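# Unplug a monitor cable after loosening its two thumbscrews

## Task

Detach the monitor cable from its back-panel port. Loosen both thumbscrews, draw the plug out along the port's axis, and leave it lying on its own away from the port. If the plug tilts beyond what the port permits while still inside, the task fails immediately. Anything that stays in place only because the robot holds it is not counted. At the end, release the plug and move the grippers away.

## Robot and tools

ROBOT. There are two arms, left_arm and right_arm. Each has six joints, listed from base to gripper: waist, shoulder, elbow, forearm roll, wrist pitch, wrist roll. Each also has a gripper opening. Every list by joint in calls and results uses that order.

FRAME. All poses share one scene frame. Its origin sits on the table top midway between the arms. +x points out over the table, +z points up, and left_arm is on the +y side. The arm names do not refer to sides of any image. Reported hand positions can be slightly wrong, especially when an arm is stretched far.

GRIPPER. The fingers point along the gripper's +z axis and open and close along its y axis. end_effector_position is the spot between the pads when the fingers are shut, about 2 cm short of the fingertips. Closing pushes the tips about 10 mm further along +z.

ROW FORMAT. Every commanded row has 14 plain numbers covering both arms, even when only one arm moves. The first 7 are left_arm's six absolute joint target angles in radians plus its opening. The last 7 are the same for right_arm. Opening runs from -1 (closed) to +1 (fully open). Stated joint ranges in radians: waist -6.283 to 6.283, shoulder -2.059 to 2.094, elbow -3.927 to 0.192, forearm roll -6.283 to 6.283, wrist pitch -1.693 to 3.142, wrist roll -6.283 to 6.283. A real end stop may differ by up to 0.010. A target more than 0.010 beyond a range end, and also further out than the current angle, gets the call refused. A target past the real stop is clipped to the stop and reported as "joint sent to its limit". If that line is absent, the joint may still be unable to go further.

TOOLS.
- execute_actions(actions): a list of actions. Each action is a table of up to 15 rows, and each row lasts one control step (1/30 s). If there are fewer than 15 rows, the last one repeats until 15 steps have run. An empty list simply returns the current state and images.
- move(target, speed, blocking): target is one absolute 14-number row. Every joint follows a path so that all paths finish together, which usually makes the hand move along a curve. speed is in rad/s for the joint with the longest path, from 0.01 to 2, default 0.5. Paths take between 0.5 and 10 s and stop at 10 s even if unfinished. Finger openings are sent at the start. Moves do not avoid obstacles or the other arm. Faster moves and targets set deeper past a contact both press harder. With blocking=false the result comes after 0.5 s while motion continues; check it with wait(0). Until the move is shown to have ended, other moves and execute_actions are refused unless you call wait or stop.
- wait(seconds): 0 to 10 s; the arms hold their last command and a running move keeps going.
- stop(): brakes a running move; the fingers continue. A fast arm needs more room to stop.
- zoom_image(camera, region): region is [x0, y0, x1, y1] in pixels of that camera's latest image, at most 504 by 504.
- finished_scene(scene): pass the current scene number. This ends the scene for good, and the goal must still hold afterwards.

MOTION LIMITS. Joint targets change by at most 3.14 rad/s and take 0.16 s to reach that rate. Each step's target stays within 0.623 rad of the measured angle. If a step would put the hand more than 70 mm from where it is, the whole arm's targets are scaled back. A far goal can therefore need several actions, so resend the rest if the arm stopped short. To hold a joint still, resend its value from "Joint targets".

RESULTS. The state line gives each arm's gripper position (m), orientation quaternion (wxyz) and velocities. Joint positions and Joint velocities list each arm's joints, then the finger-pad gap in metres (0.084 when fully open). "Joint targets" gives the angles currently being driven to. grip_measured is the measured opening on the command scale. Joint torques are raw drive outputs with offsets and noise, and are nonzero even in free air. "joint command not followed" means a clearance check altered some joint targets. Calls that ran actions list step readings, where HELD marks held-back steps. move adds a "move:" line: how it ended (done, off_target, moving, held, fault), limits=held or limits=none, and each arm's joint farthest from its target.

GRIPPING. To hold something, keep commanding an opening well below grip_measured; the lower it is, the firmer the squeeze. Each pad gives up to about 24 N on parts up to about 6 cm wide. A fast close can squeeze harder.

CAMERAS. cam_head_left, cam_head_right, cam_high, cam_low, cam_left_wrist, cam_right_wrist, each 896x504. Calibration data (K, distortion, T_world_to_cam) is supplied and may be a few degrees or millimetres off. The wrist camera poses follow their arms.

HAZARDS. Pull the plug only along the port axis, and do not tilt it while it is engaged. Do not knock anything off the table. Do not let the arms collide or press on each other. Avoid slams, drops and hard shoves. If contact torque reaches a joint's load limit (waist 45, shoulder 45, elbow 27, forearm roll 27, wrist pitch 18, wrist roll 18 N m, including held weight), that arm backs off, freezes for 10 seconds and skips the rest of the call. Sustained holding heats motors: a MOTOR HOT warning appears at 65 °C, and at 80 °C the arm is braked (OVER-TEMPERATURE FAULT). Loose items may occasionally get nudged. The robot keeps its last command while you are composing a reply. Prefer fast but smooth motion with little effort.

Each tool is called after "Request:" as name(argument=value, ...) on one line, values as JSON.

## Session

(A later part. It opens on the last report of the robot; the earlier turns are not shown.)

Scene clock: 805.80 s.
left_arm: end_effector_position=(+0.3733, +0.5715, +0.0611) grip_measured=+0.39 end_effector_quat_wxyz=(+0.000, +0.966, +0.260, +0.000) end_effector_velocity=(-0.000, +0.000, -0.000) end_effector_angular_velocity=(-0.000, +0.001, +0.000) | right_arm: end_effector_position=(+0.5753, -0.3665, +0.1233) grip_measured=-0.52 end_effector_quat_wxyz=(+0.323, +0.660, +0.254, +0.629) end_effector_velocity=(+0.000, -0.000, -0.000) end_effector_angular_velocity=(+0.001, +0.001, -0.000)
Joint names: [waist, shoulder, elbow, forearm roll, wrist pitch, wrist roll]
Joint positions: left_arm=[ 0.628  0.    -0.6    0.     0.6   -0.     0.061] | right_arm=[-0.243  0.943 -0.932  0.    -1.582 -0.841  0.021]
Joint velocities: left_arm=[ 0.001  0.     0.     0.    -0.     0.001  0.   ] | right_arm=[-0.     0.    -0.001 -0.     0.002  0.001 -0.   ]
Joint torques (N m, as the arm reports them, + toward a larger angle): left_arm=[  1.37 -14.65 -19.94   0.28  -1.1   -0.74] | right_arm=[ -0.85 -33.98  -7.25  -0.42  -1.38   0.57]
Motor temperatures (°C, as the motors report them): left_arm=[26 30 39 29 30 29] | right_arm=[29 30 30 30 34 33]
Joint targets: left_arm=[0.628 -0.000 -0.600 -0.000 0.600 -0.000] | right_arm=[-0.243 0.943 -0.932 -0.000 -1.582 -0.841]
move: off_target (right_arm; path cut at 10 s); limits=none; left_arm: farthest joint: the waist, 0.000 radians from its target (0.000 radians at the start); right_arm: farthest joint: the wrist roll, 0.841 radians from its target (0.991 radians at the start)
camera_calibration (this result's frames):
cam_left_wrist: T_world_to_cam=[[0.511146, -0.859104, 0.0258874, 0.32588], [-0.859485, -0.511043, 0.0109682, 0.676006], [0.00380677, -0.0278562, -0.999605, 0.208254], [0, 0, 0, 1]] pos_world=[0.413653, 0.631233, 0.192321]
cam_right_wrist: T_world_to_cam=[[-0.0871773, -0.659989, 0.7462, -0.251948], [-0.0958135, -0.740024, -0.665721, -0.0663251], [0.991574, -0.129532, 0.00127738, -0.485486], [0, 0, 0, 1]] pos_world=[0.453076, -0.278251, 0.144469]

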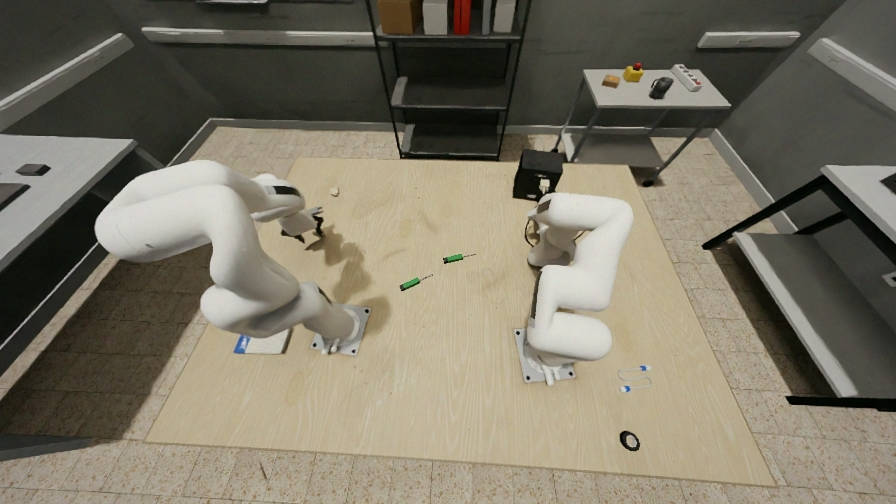

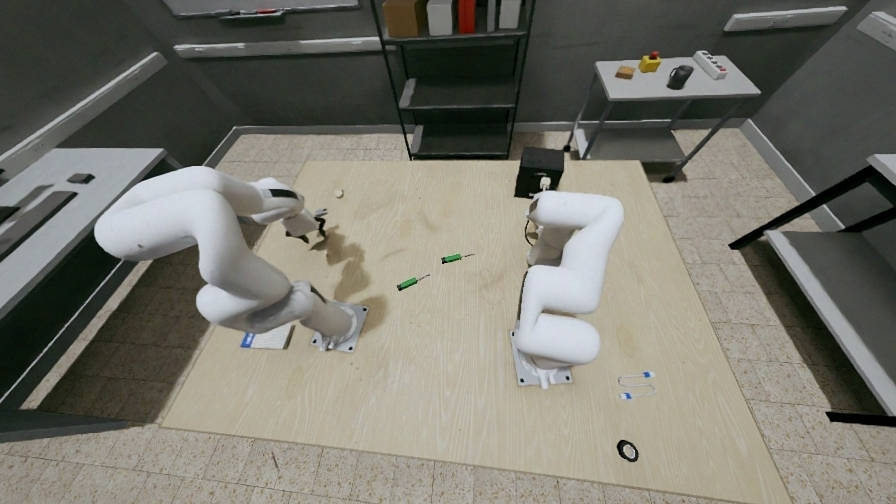

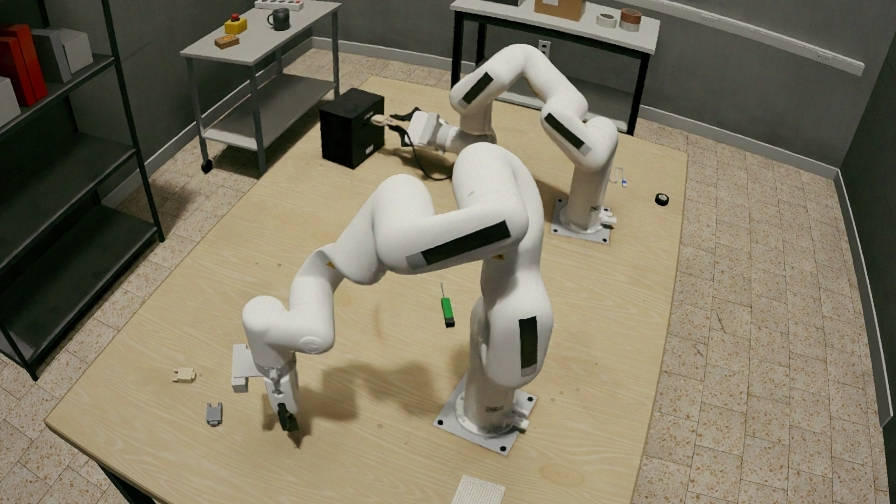

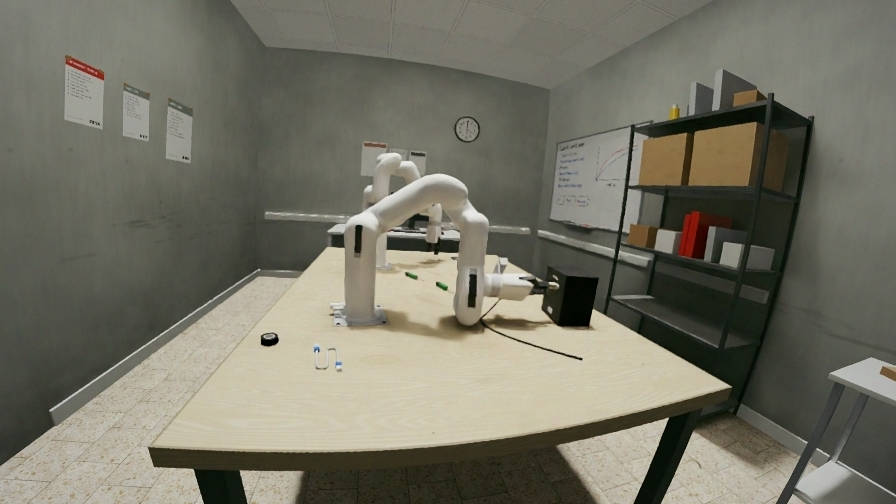

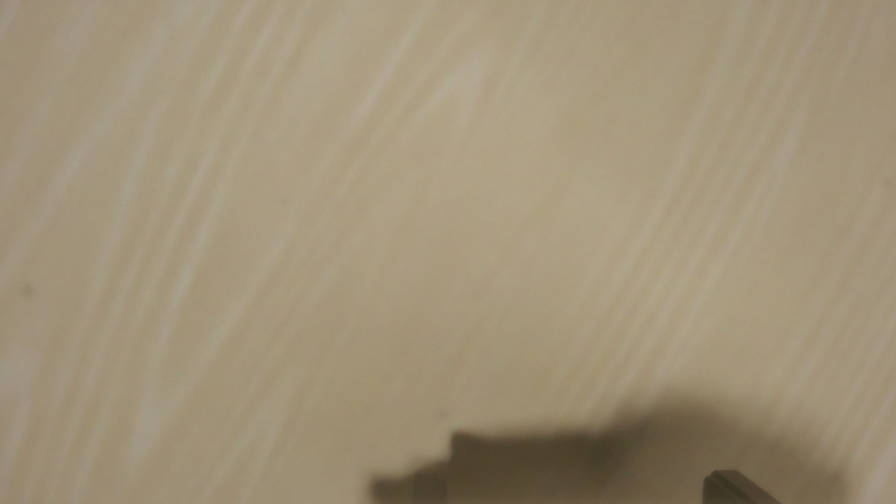

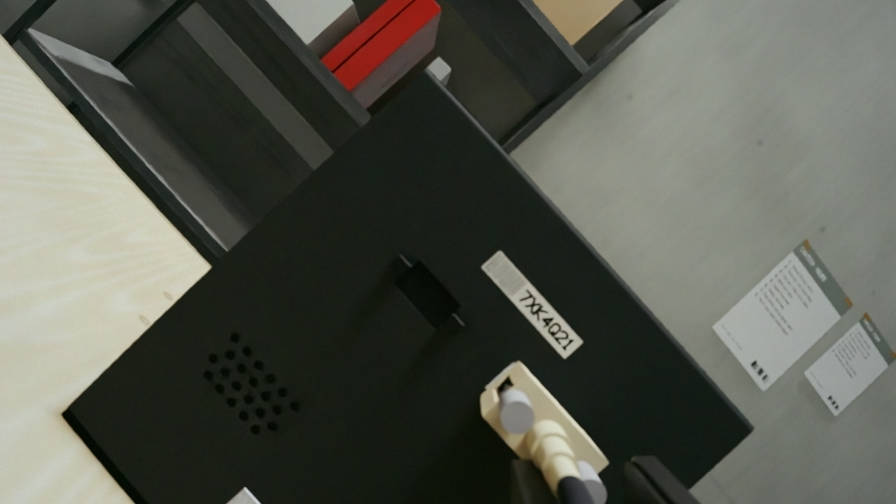

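Left looks popped out. Finish the rest.

Request:
execute_actions(actions=[[[0.628,0,-0.6,0,0.6,0,0.4,-0.2485,0.9457,-0.9294,0,-1.5873,-0.971,-0.5]],
[[0.628,0,-0.6,0,0.6,0,0.4,-0.2485,0.9457,-0.9294,0,-1.5873,-0.971,-0.76]],
[[0.628,0,-0.6,0,0.6,0,0.4,-0.2485,0.9457,-0.9294,0,-1.5873,-0.971,-1]],
[[0.628,0,-0.6,0,0.6,0,0.4,-0.2515,0.9265,-0.9175,0,-1.58,-1.571,-1]],
[[0.628,0,-0.6,0,0.6,0,0.4,-0.2485,0.9073,-0.9056,0,-1.5727,-2.171,-1]],
[[0.628,0,-0.6,0,0.6,0,0.4,-0.2485,0.9073,-0.9056,0,-1.5727,-2.171,-0.76]],
[[0.628,0,-0.6,0,0.6,0,0.4,-0.2515,0.9265,-0.9175,0,-1.58,-1.571,-0.76]],
[[0.628,0,-0.6,0,0.6,0,0.4,-0.2485,0.9457,-0.9294,0,-1.5873,-0.971,-0.76]],
[[0.628,0,-0.6,0,0.6,0,0.4,-0.2485,0.9457,-0.9294,0,-1.5873,-0.971,-1]],
[[0.628,0,-0.6,0,0.6,0,0.4,-0.2515,0.9265,-0.9175,0,-1.58,-1.571,-1]],
[[0.628,0,-0.6,0,0.6,0,0.4,-0.2485,0.9073,-0.9056,0,-1.5727,-2.171,-1]],
[[0.628,0,-0.6,0,0.6,0,0.4,-0.2485,0.9073,-0.9056,0,-1.5727,-2.171,-0.76]],
[[0.628,0,-0.6,0,0.6,0,0.4,-0.2515,0.9265,-0.9175,0,-1.58,-1.571,-0.76]],
[[0.628,0,-0.6,0,0.6,0,0.4,-0.2485,0.9457,-0.9294,0,-1.5873,-0.971,-0.76]],
[[0.628,0,-0.6,0,0.6,0,0.4,-0.2485,0.9457,-0.9294,0,-1.5873,-0.971,-1]],
[[0.628,0,-0.6,0,0.6,0,0.4,-0.2515,0.9265,-0.9175,0,-1.58,-1.571,-1]],
[[0.628,0,-0.6,0,0.6,0,0.4,-0.2485,0.9073,-0.9056,0,-1.5727,-2.171,-1]],
[[0.628,0,-0.6,0,0.6,0,0.4,-0.2485,0.9073,-0.9056,0,-1.5727,-2.171,-0.76]],
[[0.628,0,-0.6,0,0.6,0,0.4,-0.2515,0.9265,-0.9175,0,-1.58,-1.571,-0.76]],
[[0.628,0,-0.6,0,0.6,0,0.4,-0.268,0.9265,-0.9175,0,-1.58,-1.571,-0.76]],
[[0.628,0,-0.6,0,0.6,0,0.4,-0.268,0.8075,-0.844,0,-1.5345,-1.571,-0.76]],
[[0.628,0,-0.6,0,0.6,0,0.4,-0.268,0.8075,-0.844,0,-1.5345,-0.8,-0.76]],
[[0.628,0,-0.6,0,0.6,0,0.4,-0.268,0.8075,-0.844,0,-1.5345,0,-0.76]],
[[0.628,0,-0.6,0,0.6,0,0.4,-0.2135,0.8075,-0.844,0,-1.5345,0,0]],
[[0.628,0,-0.6,0,0.6,0,0.4,-0.2135,0.9265,-0.9175,0,-1.58,0,0]],
[[0.628,0,-0.6,0,0.6,0,0.4,-0.2145,0.9405,-0.9815,0,-1.53,0,0]],
[[0.628,0,-0.6,0,0.6,0,0.4,-0.2145,0.9405,-0.9815,0,-1.53,0,-0.5]]])

Request:
move(target=[0.628,0,-0.6,0,0.6,0,0.4,-0.214,0.9335,-0.9495,0,-1.555,0,-0.5], speed=0.015)

Scene clock: 851.00 s.
left_arm: end_effector_position=(+0.3733, +0.5715, +0.0611) grip_measured=+0.39 end_effector_quat_wxyz=(+0.000, +0.966, +0.260, +0.000) end_effector_velocity=(+0.000, -0.000, +0.000) end_effector_angular_velocity=(+0.001, -0.000, -0.001) | right_arm: end_effector_position=(+0.5941, -0.3515, +0.1283) grip_measured=-0.28 end_effector_quat_wxyz=(+0.028, +0.707, -0.028, +0.706) end_effector_velocity=(+0.000, -0.000, -0.000) end_effector_angular_velocity=(+0.001, +0.001, -0.000)
Joint names: [waist, shoulder, elbow, forearm roll, wrist pitch, wrist roll]
Joint positions: left_arm=[ 0.628 -0.    -0.6    0.     0.6   -0.     0.061] | right_arm=[-0.215  0.941 -0.981  0.    -1.53  -0.     0.032]
Joint velocities: left_arm=[-0.001 -0.001  0.001  0.     0.    -0.     0.   ] | right_arm=[-0.001  0.    -0.    -0.     0.001  0.001  0.   ]
Joint torques (N m, as the arm reports them, + toward a larger angle): left_arm=[  0.8  -15.74 -19.55   0.37  -1.32  -0.87] | right_arm=[  0.33 -36.72 -10.97  -0.78  -1.07   0.47]
Motor temperatures (°C, as the motors report them): left_arm=[26 30 39 29 30 29] | right_arm=[29 30 30 30 34 33]
Joint targets: left_arm=[0.628 0.000 -0.600 0.000 0.600 0.000] | right_arm=[-0.215 0.941 -0.982 0.000 -1.530 0.000]
Step readings (joint positions; steps 1 to 15: 1st action; 16 to 30: 2nd action; 31 to 45: 3rd action; 46 to 60: 4th action; 61 to 75: 5th action; 76 to 90: 6th action; 91 to 105: 7th action; 106 to 120: 8th action; 121 to 135: 9th action; 136 to 150: 10th action; 151 to 165: 11th action; 166 to 180: 12th action; 181 to 195: 13th action):
0: left_arm=[0.628 0.000 -0.600 -0.000 0.600 -0.000] | right_arm=[-0.243 0.943 -0.932 -0.000 -1.582 -0.841]
1: left_arm=[0.628 -0.000 -0.600 -0.000 0.600 -0.000] | right_arm=[-0.243 0.943 -0.932 -0.000 -1.582 -0.842]
2: left_arm=[0.628 0.000 -0.600 0.000 0.600 -0.000] | right_arm=[-0.244 0.943 -0.932 -0.000 -1.582 -0.849]
4: left_arm=[0.628 -0.000 -0.600 0.000 0.600 0.000] | right_arm=[-0.245 0.944 -0.932 -0.000 -1.584 -0.892]
8: left_arm=[0.628 0.000 -0.600 -0.000 0.600 0.000] | right_arm=[-0.248 0.945 -0.930 -0.000 -1.587 -0.954]
15: left_arm=[0.628 0.000 -0.600 -0.000 0.600 -0.000] | right_arm=[-0.248 0.946 -0.930 -0.000 -1.587 -0.970]
16: left_arm=[0.628 -0.000 -0.600 0.000 0.600 0.000] | right_arm=[-0.248 0.946 -0.929 -0.000 -1.587 -0.970]
17: left_arm=[0.628 -0.000 -0.600 0.000 0.600 -0.000] | right_arm=[-0.248 0.946 -0.929 -0.000 -1.587 -0.970]
19: left_arm=[0.628 -0.000 -0.600 0.000 0.600 -0.000] | right_arm=[-0.248 0.946 -0.929 -0.000 -1.587 -0.971]
23: left_arm=[0.628 0.000 -0.600 -0.000 0.600 -0.000] | right_arm=[-0.248 0.946 -0.929 -0.000 -1.587 -0.971]
30: left_arm=[0.628 -0.000 -0.600 0.000 0.600 0.000] | right_arm=[-0.248 0.946 -0.929 -0.000 -1.587 -0.971]
31: left_arm=[0.628 0.000 -0.600 0.000 0.600 0.000] | right_arm=[-0.249 0.946 -0.929 0.000 -1.587 -0.971]
32: left_arm=[0.628 -0.000 -0.600 0.000 0.600 0.000] | right_arm=[-0.249 0.946 -0.930 0.000 -1.587 -0.971]
34: left_arm=[0.628 0.000 -0.600 0.000 0.600 0.000] | right_arm=[-0.249 0.946 -0.929 0.000 -1.587 -0.971]
38: left_arm=[0.628 0.000 -0.600 -0.000 0.600 0.000] | right_arm=[-0.249 0.946 -0.929 0.000 -1.587 -0.971]
45: left_arm=[0.628 0.000 -0.600 0.000 0.600 -0.000] | right_arm=[-0.249 0.946 -0.929 0.000 -1.587 -0.971]
46: left_arm=[0.628 0.000 -0.600 0.000 0.600 0.000] | right_arm=[-0.249 0.946 -0.929 0.000 -1.587 -0.972]
47: left_arm=[0.628 -0.000 -0.600 -0.000 0.600 -0.000] | right_arm=[-0.249 0.945 -0.929 0.000 -1.587 -0.978]
49: left_arm=[0.628 0.000 -0.600 0.000 0.600 0.000] | right_arm=[-0.249 0.944 -0.928 0.000 -1.587 -1.029]
53: left_arm=[0.628 -0.000 -0.600 -0.000 0.600 -0.000] | right_arm=[-0.250 0.935 -0.923 0.000 -1.583 -1.303]
60: left_arm=[0.628 -0.000 -0.600 -0.000 0.600 -0.000] | right_arm=[-0.251 0.927 -0.918 -0.000 -1.580 -1.551]
61: left_arm=[0.628 -0.000 -0.600 -0.000 0.600 -0.000] | right_arm=[-0.251 0.927 -0.918 -0.000 -1.580 -1.558]
62: left_arm=[0.628 0.000 -0.600 -0.000 0.600 0.000] | right_arm=[-0.251 0.927 -0.917 -0.000 -1.580 -1.569]
64: left_arm=[0.628 0.000 -0.600 0.000 0.600 0.000] | right_arm=[-0.251 0.925 -0.916 -0.000 -1.580 -1.624]
68: left_arm=[0.628 0.000 -0.600 -0.000 0.600 -0.000] | right_arm=[-0.250 0.916 -0.911 0.000 -1.576 -1.901]
75: left_arm=[0.628 -0.000 -0.600 -0.000 0.600 -0.000] | right_arm=[-0.249 0.908 -0.906 0.000 -1.573 -2.151]
76: left_arm=[0.628 0.000 -0.600 0.000 0.600 0.000] | right_arm=[-0.249 0.908 -0.906 0.000 -1.573 -2.157]
77: left_arm=[0.628 0.000 -0.600 0.000 0.600 0.000] | right_arm=[-0.248 0.908 -0.906 -0.000 -1.573 -2.161]
79: left_arm=[0.628 -0.000 -0.600 -0.000 0.600 -0.000] | right_arm=[-0.248 0.907 -0.906 -0.000 -1.572 -2.166]
83: left_arm=[0.628 -0.000 -0.600 -0.000 0.600 -0.000] | right_arm=[-0.248 0.907 -0.906 -0.000 -1.573 -2.170]
90: left_arm=[0.628 -0.000 -0.600 -0.000 0.600 -0.000] | right_arm=[-0.248 0.907 -0.906 -0.000 -1.573 -2.171]
91: left_arm=[0.628 0.000 -0.600 0.000 0.600 0.000] | right_arm=[-0.248 0.907 -0.906 -0.000 -1.573 -2.170]
92: left_arm=[0.628 0.000 -0.600 -0.000 0.600 0.000] | right_arm=[-0.249 0.907 -0.906 -0.000 -1.573 -2.164]
94: left_arm=[0.628 -0.000 -0.600 0.000 0.600 0.000] | right_arm=[-0.249 0.909 -0.907 -0.000 -1.573 -2.113]
98: left_arm=[0.628 0.000 -0.600 -0.000 0.600 -0.000] | right_arm=[-0.250 0.918 -0.912 -0.000 -1.577 -1.839]
105: left_arm=[0.628 -0.000 -0.600 -0.000 0.600 -0.000] | right_arm=[-0.251 0.926 -0.917 0.000 -1.580 -1.591]
106: left_arm=[0.628 0.000 -0.600 -0.000 0.600 -0.000] | right_arm=[-0.251 0.926 -0.917 0.000 -1.580 -1.584]
107: left_arm=[0.628 0.000 -0.600 -0.000 0.600 0.000] | right_arm=[-0.251 0.926 -0.917 0.000 -1.580 -1.573]
109: left_arm=[0.628 0.000 -0.600 0.000 0.600 -0.000] | right_arm=[-0.251 0.928 -0.919 0.000 -1.581 -1.518]
113: left_arm=[0.628 -0.000 -0.600 -0.000 0.600 -0.000] | right_arm=[-0.250 0.937 -0.924 -0.000 -1.584 -1.241]
120: left_arm=[0.628 -0.000 -0.600 0.000 0.600 0.000] | right_arm=[-0.249 0.945 -0.929 -0.000 -1.587 -0.991]
121: left_arm=[0.628 0.000 -0.600 0.000 0.600 -0.000] | right_arm=[-0.249 0.945 -0.929 0.000 -1.587 -0.985]
122: left_arm=[0.628 0.000 -0.600 0.000 0.600 0.000] | right_arm=[-0.249 0.945 -0.929 0.000 -1.587 -0.981]
124: left_arm=[0.628 -0.000 -0.600 -0.000 0.600 -0.000] | right_arm=[-0.249 0.946 -0.929 0.000 -1.587 -0.976]
128: left_arm=[0.628 0.000 -0.600 -0.000 0.600 0.000] | right_arm=[-0.249 0.946 -0.929 -0.000 -1.587 -0.972]
135: left_arm=[0.628 -0.000 -0.600 0.000 0.600 0.000] | right_arm=[-0.248 0.946 -0.929 -0.000 -1.587 -0.971]
136: left_arm=[0.628 0.000 -0.600 -0.000 0.600 -0.000] | right_arm=[-0.249 0.946 -0.929 -0.000 -1.587 -0.972]
137: left_arm=[0.628 0.000 -0.600 -0.000 0.600 0.000] | right_arm=[-0.249 0.946 -0.929 0.000 -1.587 -0.978]
139: left_arm=[0.628 0.000 -0.600 -0.000 0.600 0.000] | right_arm=[-0.249 0.944 -0.928 0.000 -1.587 -1.029]
143: left_arm=[0.628 -0.000 -0.600 0.000 0.600 -0.000] | right_arm=[-0.250 0.935 -0.923 0.000 -1.583 -1.303]
150: left_arm=[0.628 0.000 -0.600 0.000 0.600 0.000] | right_arm=[-0.251 0.927 -0.918 -0.000 -1.580 -1.551]
151: left_arm=[0.628 0.000 -0.600 0.000 0.600 -0.000] | right_arm=[-0.251 0.927 -0.918 -0.000 -1.580 -1.558]
152: left_arm=[0.628 0.000 -0.600 -0.000 0.600 -0.000] | right_arm=[-0.251 0.927 -0.917 -0.000 -1.580 -1.569]
154: left_arm=[0.628 -0.000 -0.600 0.000 0.600 -0.000] | right_arm=[-0.251 0.925 -0.916 -0.000 -1.580 -1.624]
158: left_arm=[0.628 -0.000 -0.600 -0.000 0.600 -0.000] | right_arm=[-0.250 0.916 -0.911 0.000 -1.576 -1.901]
165: left_arm=[0.628 0.000 -0.600 0.000 0.600 0.000] | right_arm=[-0.249 0.908 -0.906 0.000 -1.573 -2.151]
166: left_arm=[0.628 0.000 -0.600 -0.000 0.600 -0.000] | right_arm=[-0.249 0.908 -0.906 0.000 -1.573 -2.157]
167: left_arm=[0.628 -0.000 -0.600 0.000 0.600 0.000] | right_arm=[-0.249 0.908 -0.906 -0.000 -1.573 -2.161]
169: left_arm=[0.628 -0.000 -0.600 -0.000 0.600 -0.000] | right_arm=[-0.248 0.907 -0.907 -0.000 -1.573 -2.166]
173: left_arm=[0.628 0.000 -0.600 -0.000 0.600 -0.000] | right_arm=[-0.248 0.907 -0.906 -0.000 -1.573 -2.170]
180: left_arm=[0.628 0.000 -0.600 0.000 0.600 -0.000] | right_arm=[-0.248 0.907 -0.906 -0.000 -1.573 -2.171]
181: left_arm=[0.628 -0.000 -0.600 -0.000 0.600 -0.000] | right_arm=[-0.248 0.907 -0.906 -0.000 -1.573 -2.170]
182: left_arm=[0.628 0.000 -0.600 -0.000 0.600 -0.000] | right_arm=[-0.249 0.907 -0.906 -0.000 -1.573 -2.164]
184: left_arm=[0.628 0.000 -0.600 0.000 0.600 0.000] | right_arm=[-0.249 0.909 -0.907 -0.000 -1.573 -2.113]
Lines left out of this list: 72.
camera_calibration (this result's frames):
cam_left_wrist: T_world_to_cam=[[0.511146, -0.859104, 0.0258874, 0.32588], [-0.859485, -0.511043, 0.0109682, 0.676006], [0.00380675, -0.0278562, -0.999605, 0.208254], [0, 0, 0, 1]] pos_world=[0.413653, 0.631233, 0.192321]
cam_right_wrist: T_world_to_cam=[[-0.0951308, -0.995464, 0.00110824, -0.261664], [-0.0165093, 0.00046456, -0.999864, 0.205942], [0.995328, -0.0951361, -0.0164786, -0.490046], [0, 0, 0, 1]] pos_world=[0.466264, -0.307194, 0.198128]

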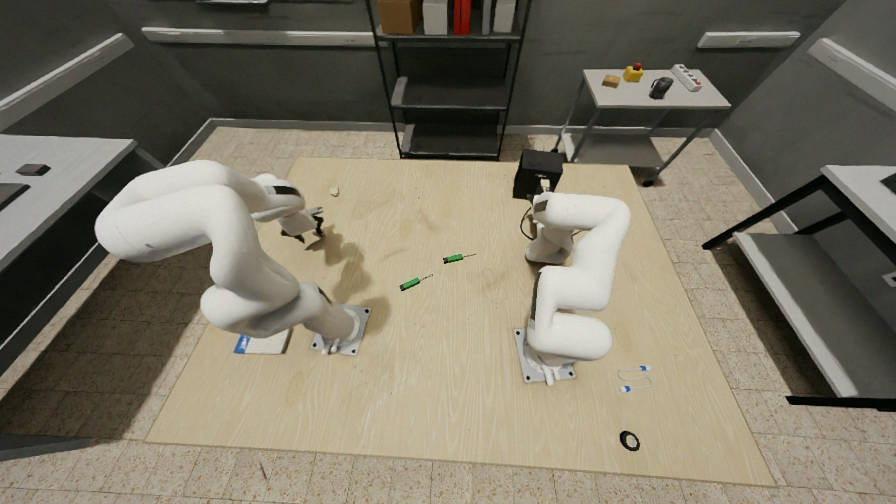

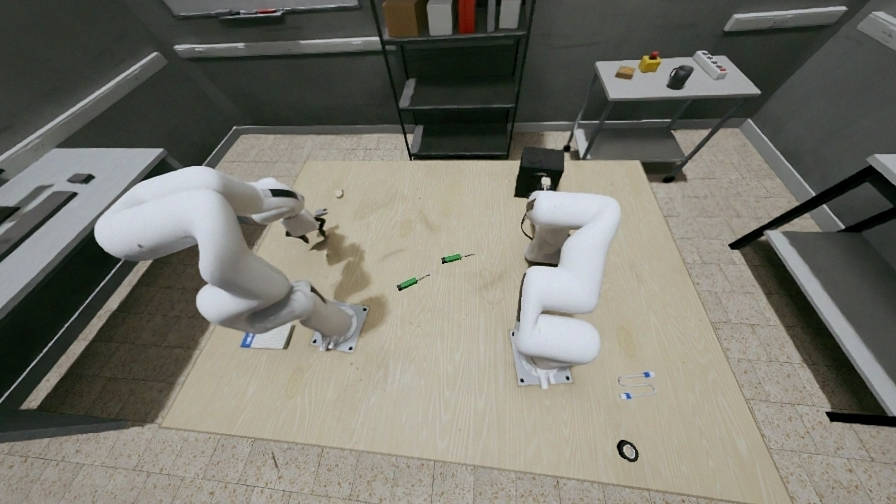

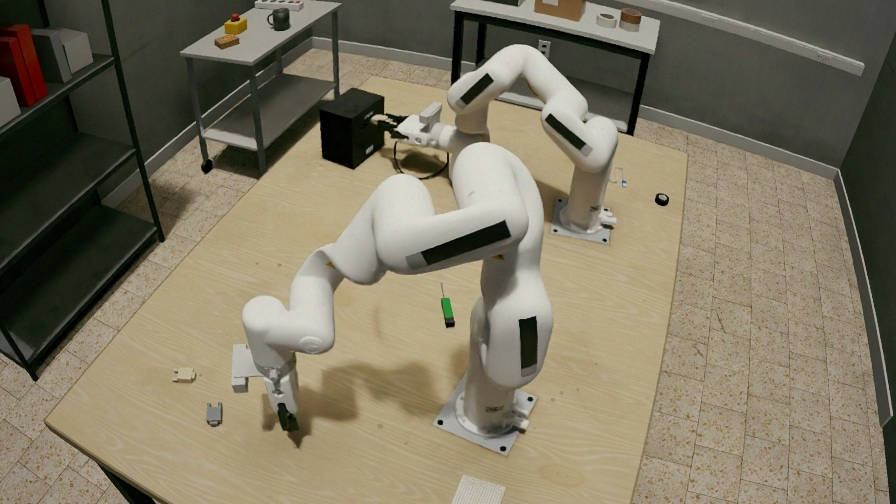

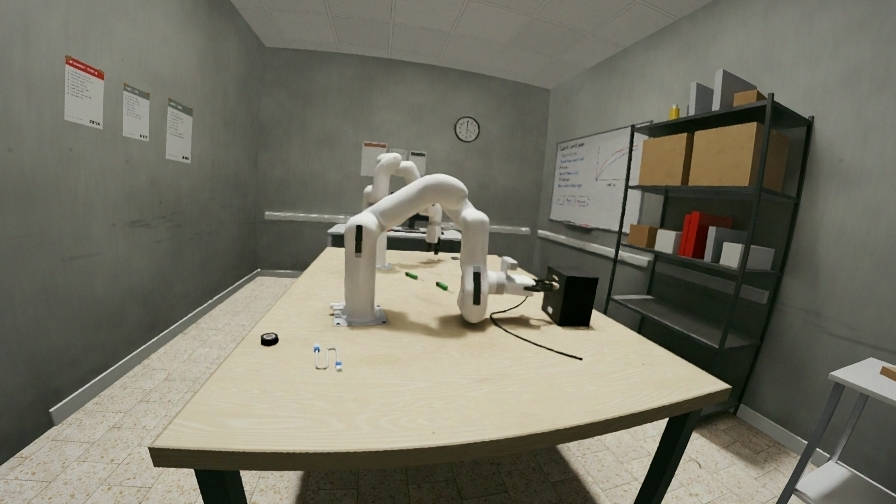

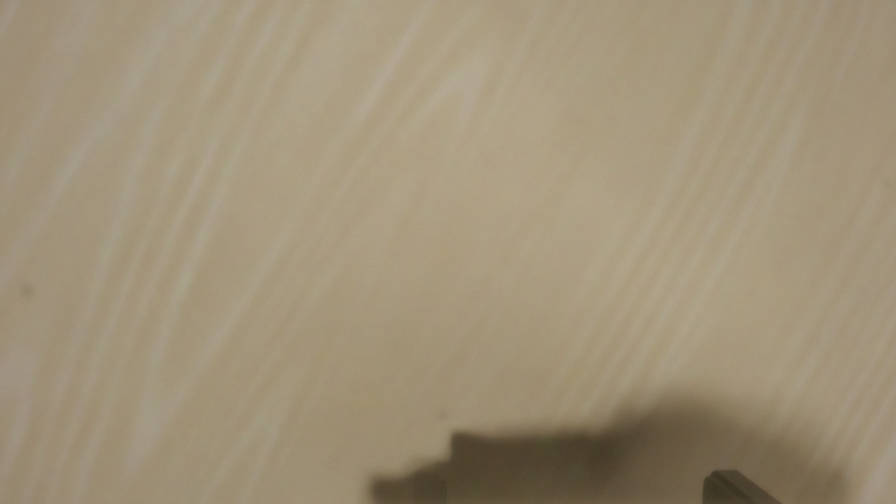

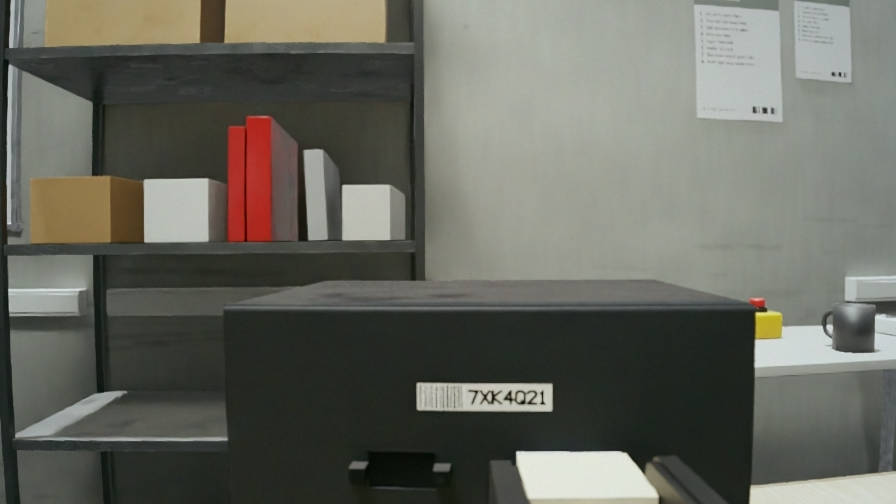

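Scene clock: 853.33 s.
left_arm: end_effector_position=(+0.3733, +0.5715, +0.0611) grip_measured=+0.39 end_effector_quat_wxyz=(+0.000, +0.966, +0.260, +0.000) end_effector_velocity=(+0.000, +0.000, +0.001) end_effector_angular_velocity=(+0.000, -0.001, +0.002) | right_arm: end_effector_position=(+0.5851, -0.3500, +0.1281) grip_measured=-0.29 end_effector_quat_wxyz=(+0.027, +0.707, -0.027, +0.707) end_effector_velocity=(-0.002, +0.001, +0.000) end_effector_angular_velocity=(-0.001, -0.003, +0.003)
Joint names: [waist, shoulder, elbow, forearm roll, wrist pitch, wrist roll]
Joint positions: left_arm=[ 0.628 -0.    -0.6    0.     0.6    0.     0.061] | right_arm=[-0.214  0.934 -0.95   0.    -1.555  0.     0.032]
Joint velocities: left_arm=[ 0.001 -0.001 -0.    -0.001  0.001 -0.    -0.   ] | right_arm=[ 0.001  0.     0.005 -0.003 -0.008 -0.001  0.   ]
Joint torques (N m, as the arm reports them, + toward a larger angle): left_arm=[  0.36 -15.26 -19.65   0.01  -1.24  -0.66] | right_arm=[  1.11 -30.3    0.73  -1.13  -3.02   0.57]
Motor temperatures (°C, as the motors report them): left_arm=[26 30 39 29 30 29] | right_arm=[29 30 30 30 34 33]
Joint targets: left_arm=[0.628 0.000 -0.600 0.000 0.600 0.000] | right_arm=[-0.214 0.933 -0.950 0.000 -1.555 0.000]
move: done; limits=none; left_arm: farthest joint: the waist, 0.000 radians from its target (0.000 radians at the start); right_arm: farthest joint: the waist, 0.000 radians from its target (0.001 radians at the start)
camera_calibration (this result's frames):
cam_left_wrist: T_world_to_cam=[[0.511146, -0.859104, 0.0258873, 0.32588], [-0.859486, -0.511042, 0.0109682, 0.676006], [0.00380666, -0.0278561, -0.999605, 0.208254], [0, 0, 0, 1]] pos_world=[0.413653, 0.631233, 0.192321]
cam_right_wrist: T_world_to_cam=[[-0.0936933, -0.9956, 0.00110743, -0.26198], [-0.0161523, 0.000407868, -0.999869, 0.205432], [0.99547, -0.0936989, -0.0161195, -0.480604], [0, 0, 0, 1]] pos_world=[0.4572, -0.305943, 0.197949]

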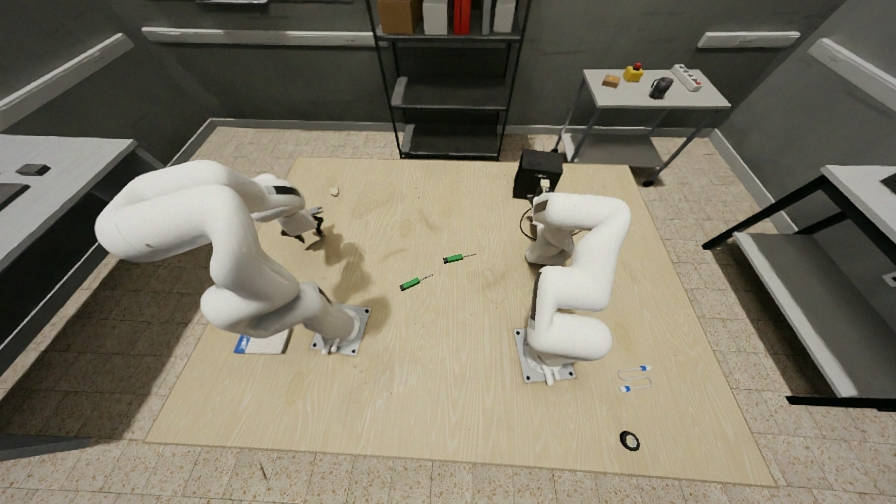

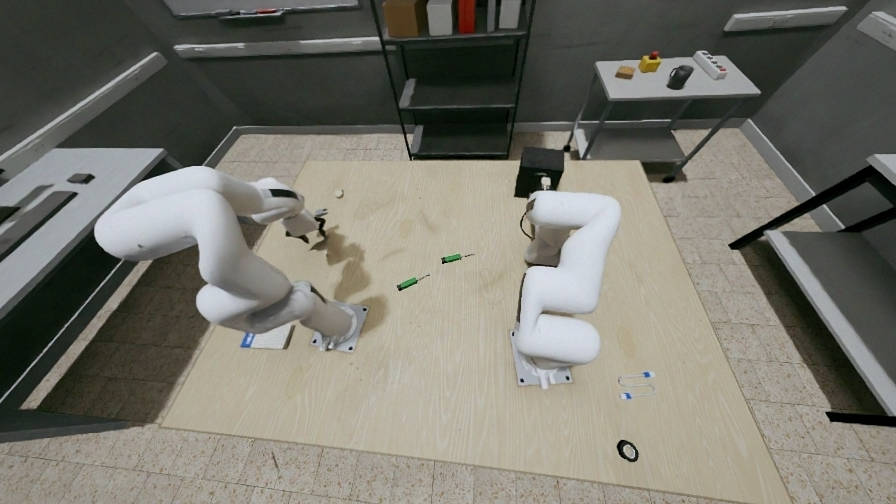

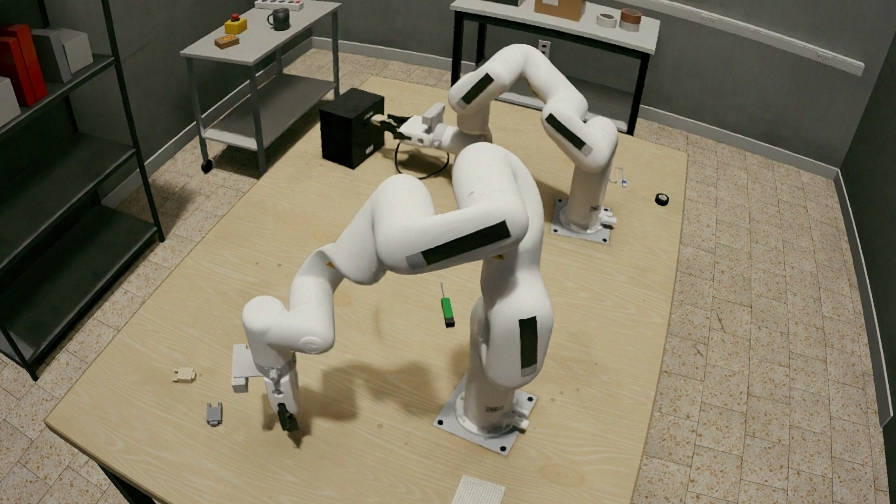

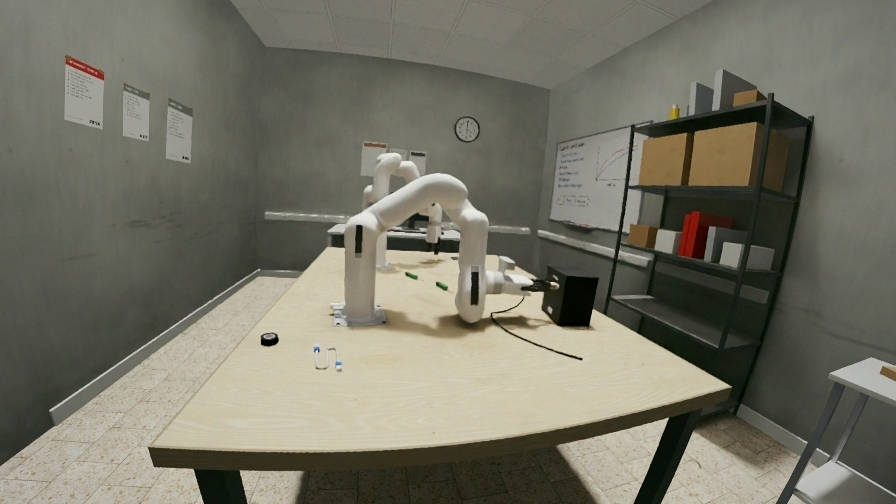

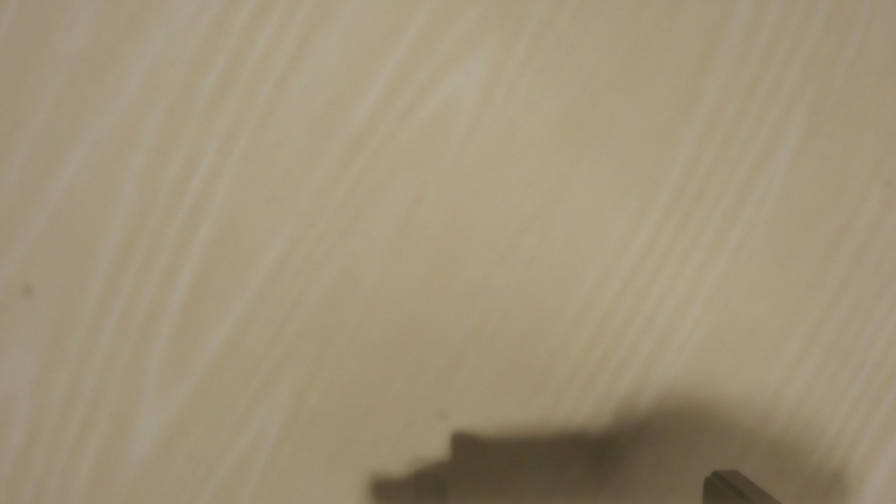

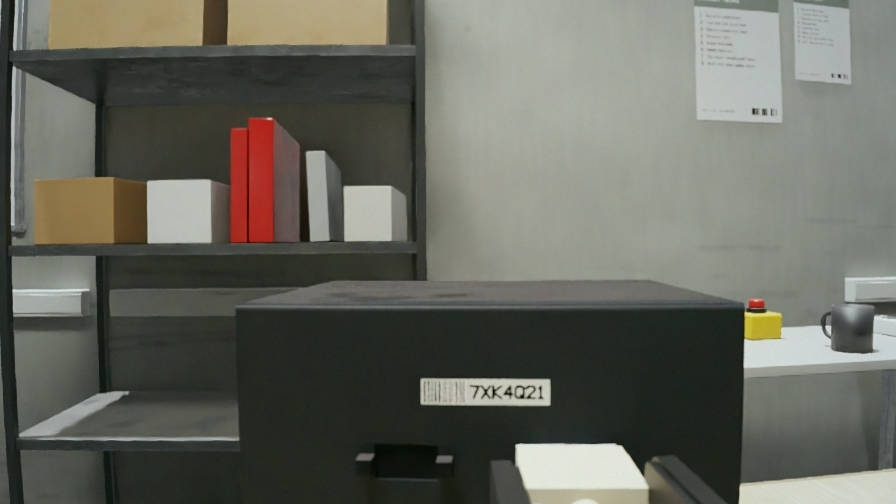

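Inspect knobs.

Request:
execute_actions(actions=[[[0.628,0,-0.6,0,0.6,0,0.4,-0.214,0.9335,-0.9495,0,-1.555,0,0]],
[[0.628,0,-0.6,0,0.6,0,0.4,-0.2135,0.9265,-0.9175,0,-1.58,0,0]],
[[0.628,0,-0.6,0,0.6,0,0.4,-0.2135,0.935,-0.923,0,-1.542,0,0]],[]])

Request:
zoom_image(camera="cam_right_wrist", region=[440,330,740,504])

Scene clock: 862.57 s.
left_arm: end_effector_position=(+0.3733, +0.5715, +0.0611) grip_measured=+0.39 end_effector_quat_wxyz=(+0.000, +0.966, +0.260, +0.000) end_effector_velocity=(+0.001, +0.001, +0.001) end_effector_angular_velocity=(+0.002, -0.004, +0.000) | right_arm: end_effector_position=(+0.5785, -0.3492, +0.1153) grip_measured=-0.01 end_effector_quat_wxyz=(+0.027, +0.721, -0.028, +0.692) end_effector_velocity=(+0.000, -0.000, -0.001) end_effector_angular_velocity=(-0.001, +0.004, -0.000)
Joint names: [waist, shoulder, elbow, forearm roll, wrist pitch, wrist roll]
Joint positions: left_arm=[ 0.628  0.    -0.6   -0.     0.6    0.     0.061] | right_arm=[-0.213  0.935 -0.923 -0.    -1.542 -0.     0.044]
Joint velocities: left_arm=[ 0.    -0.002 -0.001 -0.    -0.001 -0.    -0.   ] | right_arm=[-0.     0.001 -0.    -0.     0.003 -0.001 -0.   ]
Joint torques (N m, as the arm reports them, + toward a larger angle): left_arm=[  0.77 -15.55 -18.73   0.21  -1.31  -0.85] | right_arm=[ -2.16 -32.46  -7.02  -0.45  -0.98   0.45]
Motor temperatures (°C, as the motors report them): left_arm=[26 30 39 29 30 29] | right_arm=[29 30 30 30 34 33]
Joint targets: left_arm=[0.628 0.000 -0.600 0.000 0.600 0.000] | right_arm=[-0.214 0.935 -0.923 0.000 -1.542 0.000]
Step readings (joint positions; steps 1 to 15: 1st action; 16 to 30: 2nd action; 31 to 45: 3rd action):
0: left_arm=[0.628 0.000 -0.600 0.000 0.600 -0.000] | right_arm=[-0.214 0.934 -0.949 0.000 -1.555 0.000]
1: left_arm=[0.628 -0.000 -0.600 -0.000 0.600 0.000] | right_arm=[-0.214 0.934 -0.949 -0.000 -1.556 0.000]
2: left_arm=[0.628 -0.000 -0.600 -0.000 0.600 -0.000] | right_arm=[-0.213 0.934 -0.947 -0.001 -1.557 0.000]
4: left_arm=[0.628 -0.000 -0.600 -0.000 0.600 0.000] | right_arm=[-0.212 0.935 -0.945 -0.002 -1.558 0.000]
8: left_arm=[0.628 0.000 -0.600 -0.000 0.600 -0.000] | right_arm=[-0.213 0.934 -0.947 -0.001 -1.556 0.000]
15: left_arm=[0.628 -0.000 -0.600 0.000 0.600 0.000] | right_arm=[-0.214 0.934 -0.949 -0.000 -1.555 0.000]
16: left_arm=[0.628 0.000 -0.600 -0.000 0.600 -0.000] | right_arm=[-0.214 0.934 -0.949 -0.000 -1.556 0.000]
17: left_arm=[0.628 0.000 -0.600 0.000 0.600 0.000] | right_arm=[-0.214 0.932 -0.944 -0.000 -1.560 -0.000]
19: left_arm=[0.628 0.000 -0.600 -0.000 0.600 -0.000] | right_arm=[-0.214 0.929 -0.929 0.000 -1.571 0.000]
23: left_arm=[0.628 0.000 -0.600 0.000 0.600 -0.000] | right_arm=[-0.214 0.927 -0.920 0.000 -1.578 0.000]
30: left_arm=[0.628 -0.000 -0.600 -0.000 0.600 -0.000] | right_arm=[-0.214 0.926 -0.918 0.000 -1.580 0.000]
31: left_arm=[0.628 -0.000 -0.600 0.000 0.600 -0.000] | right_arm=[-0.214 0.927 -0.918 0.000 -1.579 0.000]
32: left_arm=[0.628 -0.000 -0.600 0.000 0.600 0.000] | right_arm=[-0.214 0.927 -0.919 0.000 -1.573 0.000]
34: left_arm=[0.628 -0.000 -0.600 0.000 0.600 -0.000] | right_arm=[-0.214 0.932 -0.921 -0.000 -1.556 0.000]
38: left_arm=[0.628 0.000 -0.600 -0.000 0.600 -0.000] | right_arm=[-0.213 0.935 -0.922 -0.000 -1.545 -0.000]
45: Joint positions above
camera_calibration (this result's frames):
cam_left_wrist: T_world_to_cam=[[0.511146, -0.859104, 0.0258875, 0.32588], [-0.859486, -0.511042, 0.0109683, 0.676006], [0.00380671, -0.0278563, -0.999605, 0.208255], [0, 0, 0, 1]] pos_world=[0.413653, 0.631233, 0.192321]
cam_right_wrist: T_world_to_cam=[[-0.093086, -0.995656, 0.00178204, -0.262203], [-0.0566945, 0.00351356, -0.998385, 0.216816], [0.994043, -0.0930367, -0.0567753, -0.468415], [0, 0, 0, 1]] pos_world=[0.453509, -0.305406, 0.190338]

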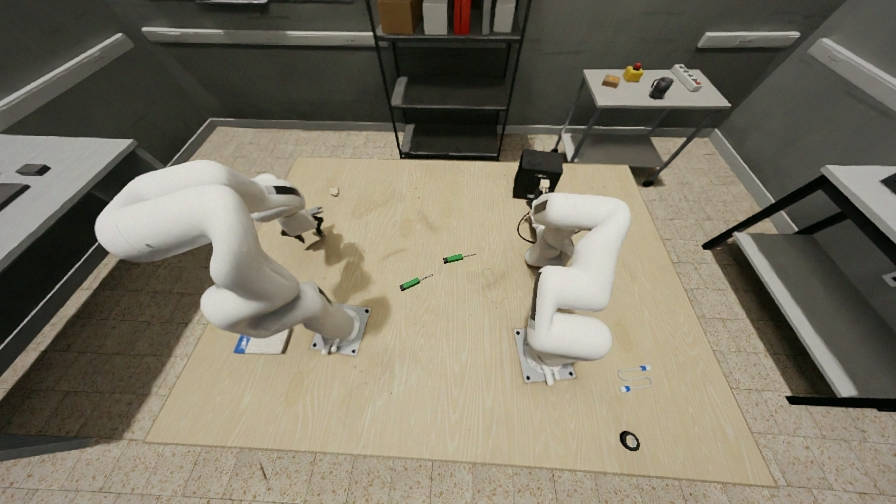

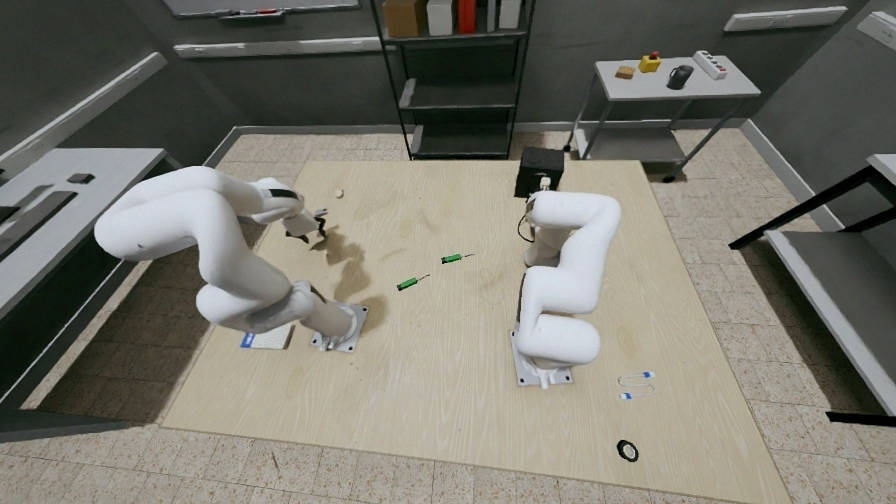

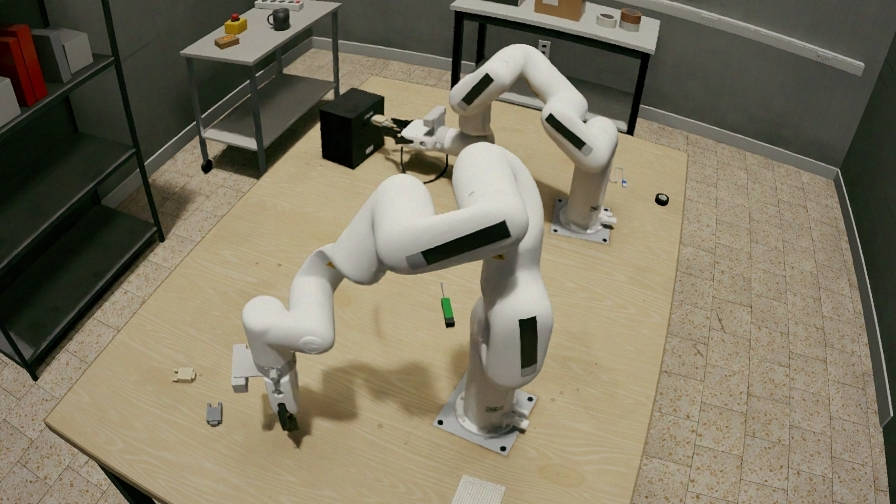

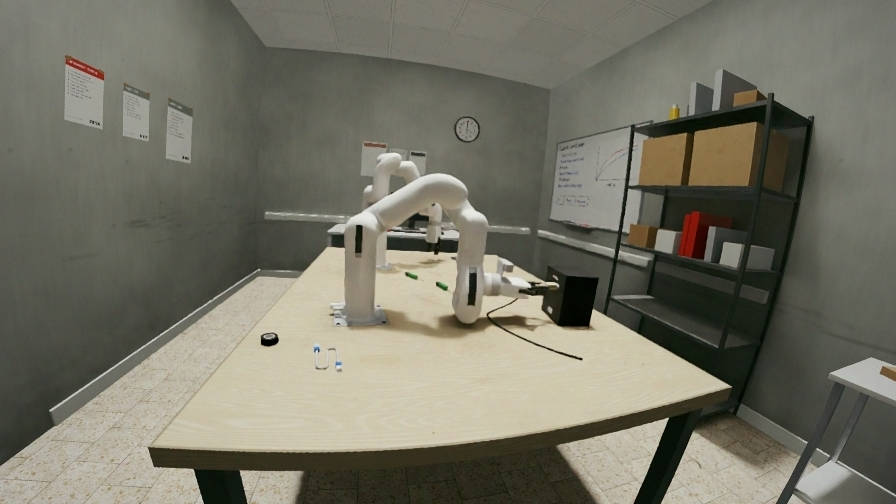

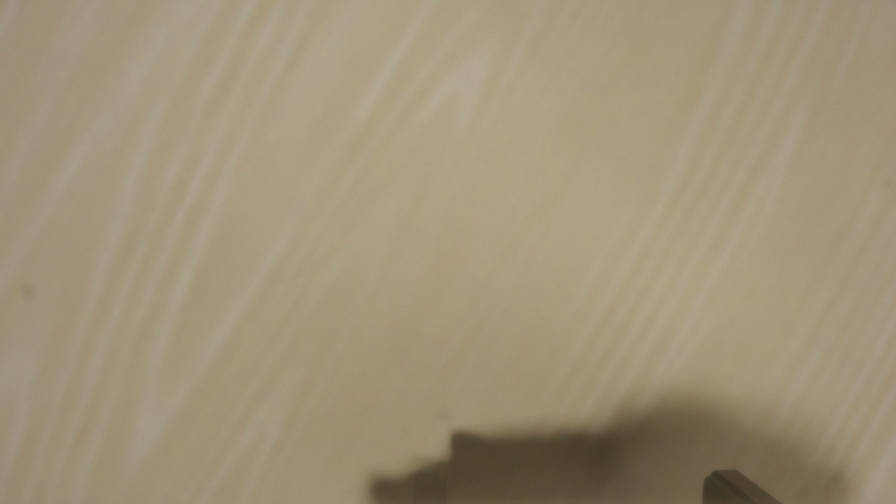

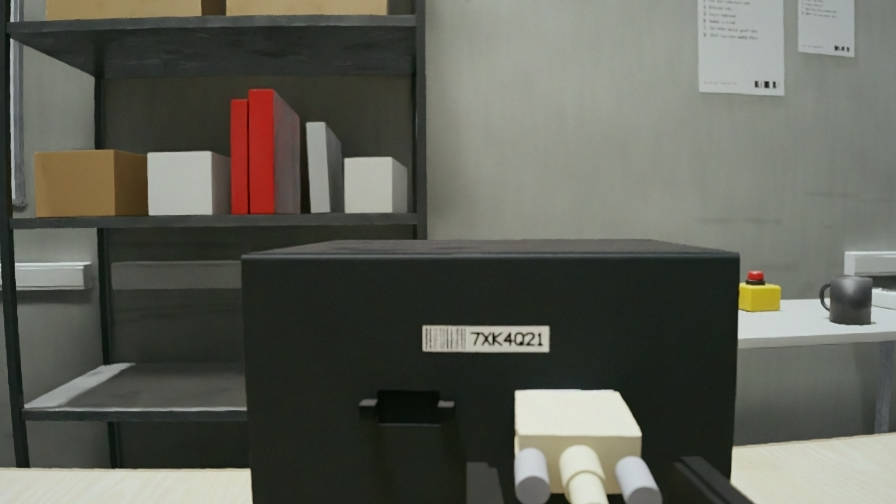

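Region (440, 330, 740, 504) of cam_right_wrist's 896x504 image, scaled by 1.680, with more detail than that image has; it fills the top 292 rows of this view, and the rest is white.

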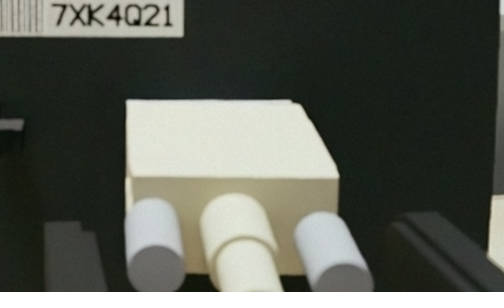

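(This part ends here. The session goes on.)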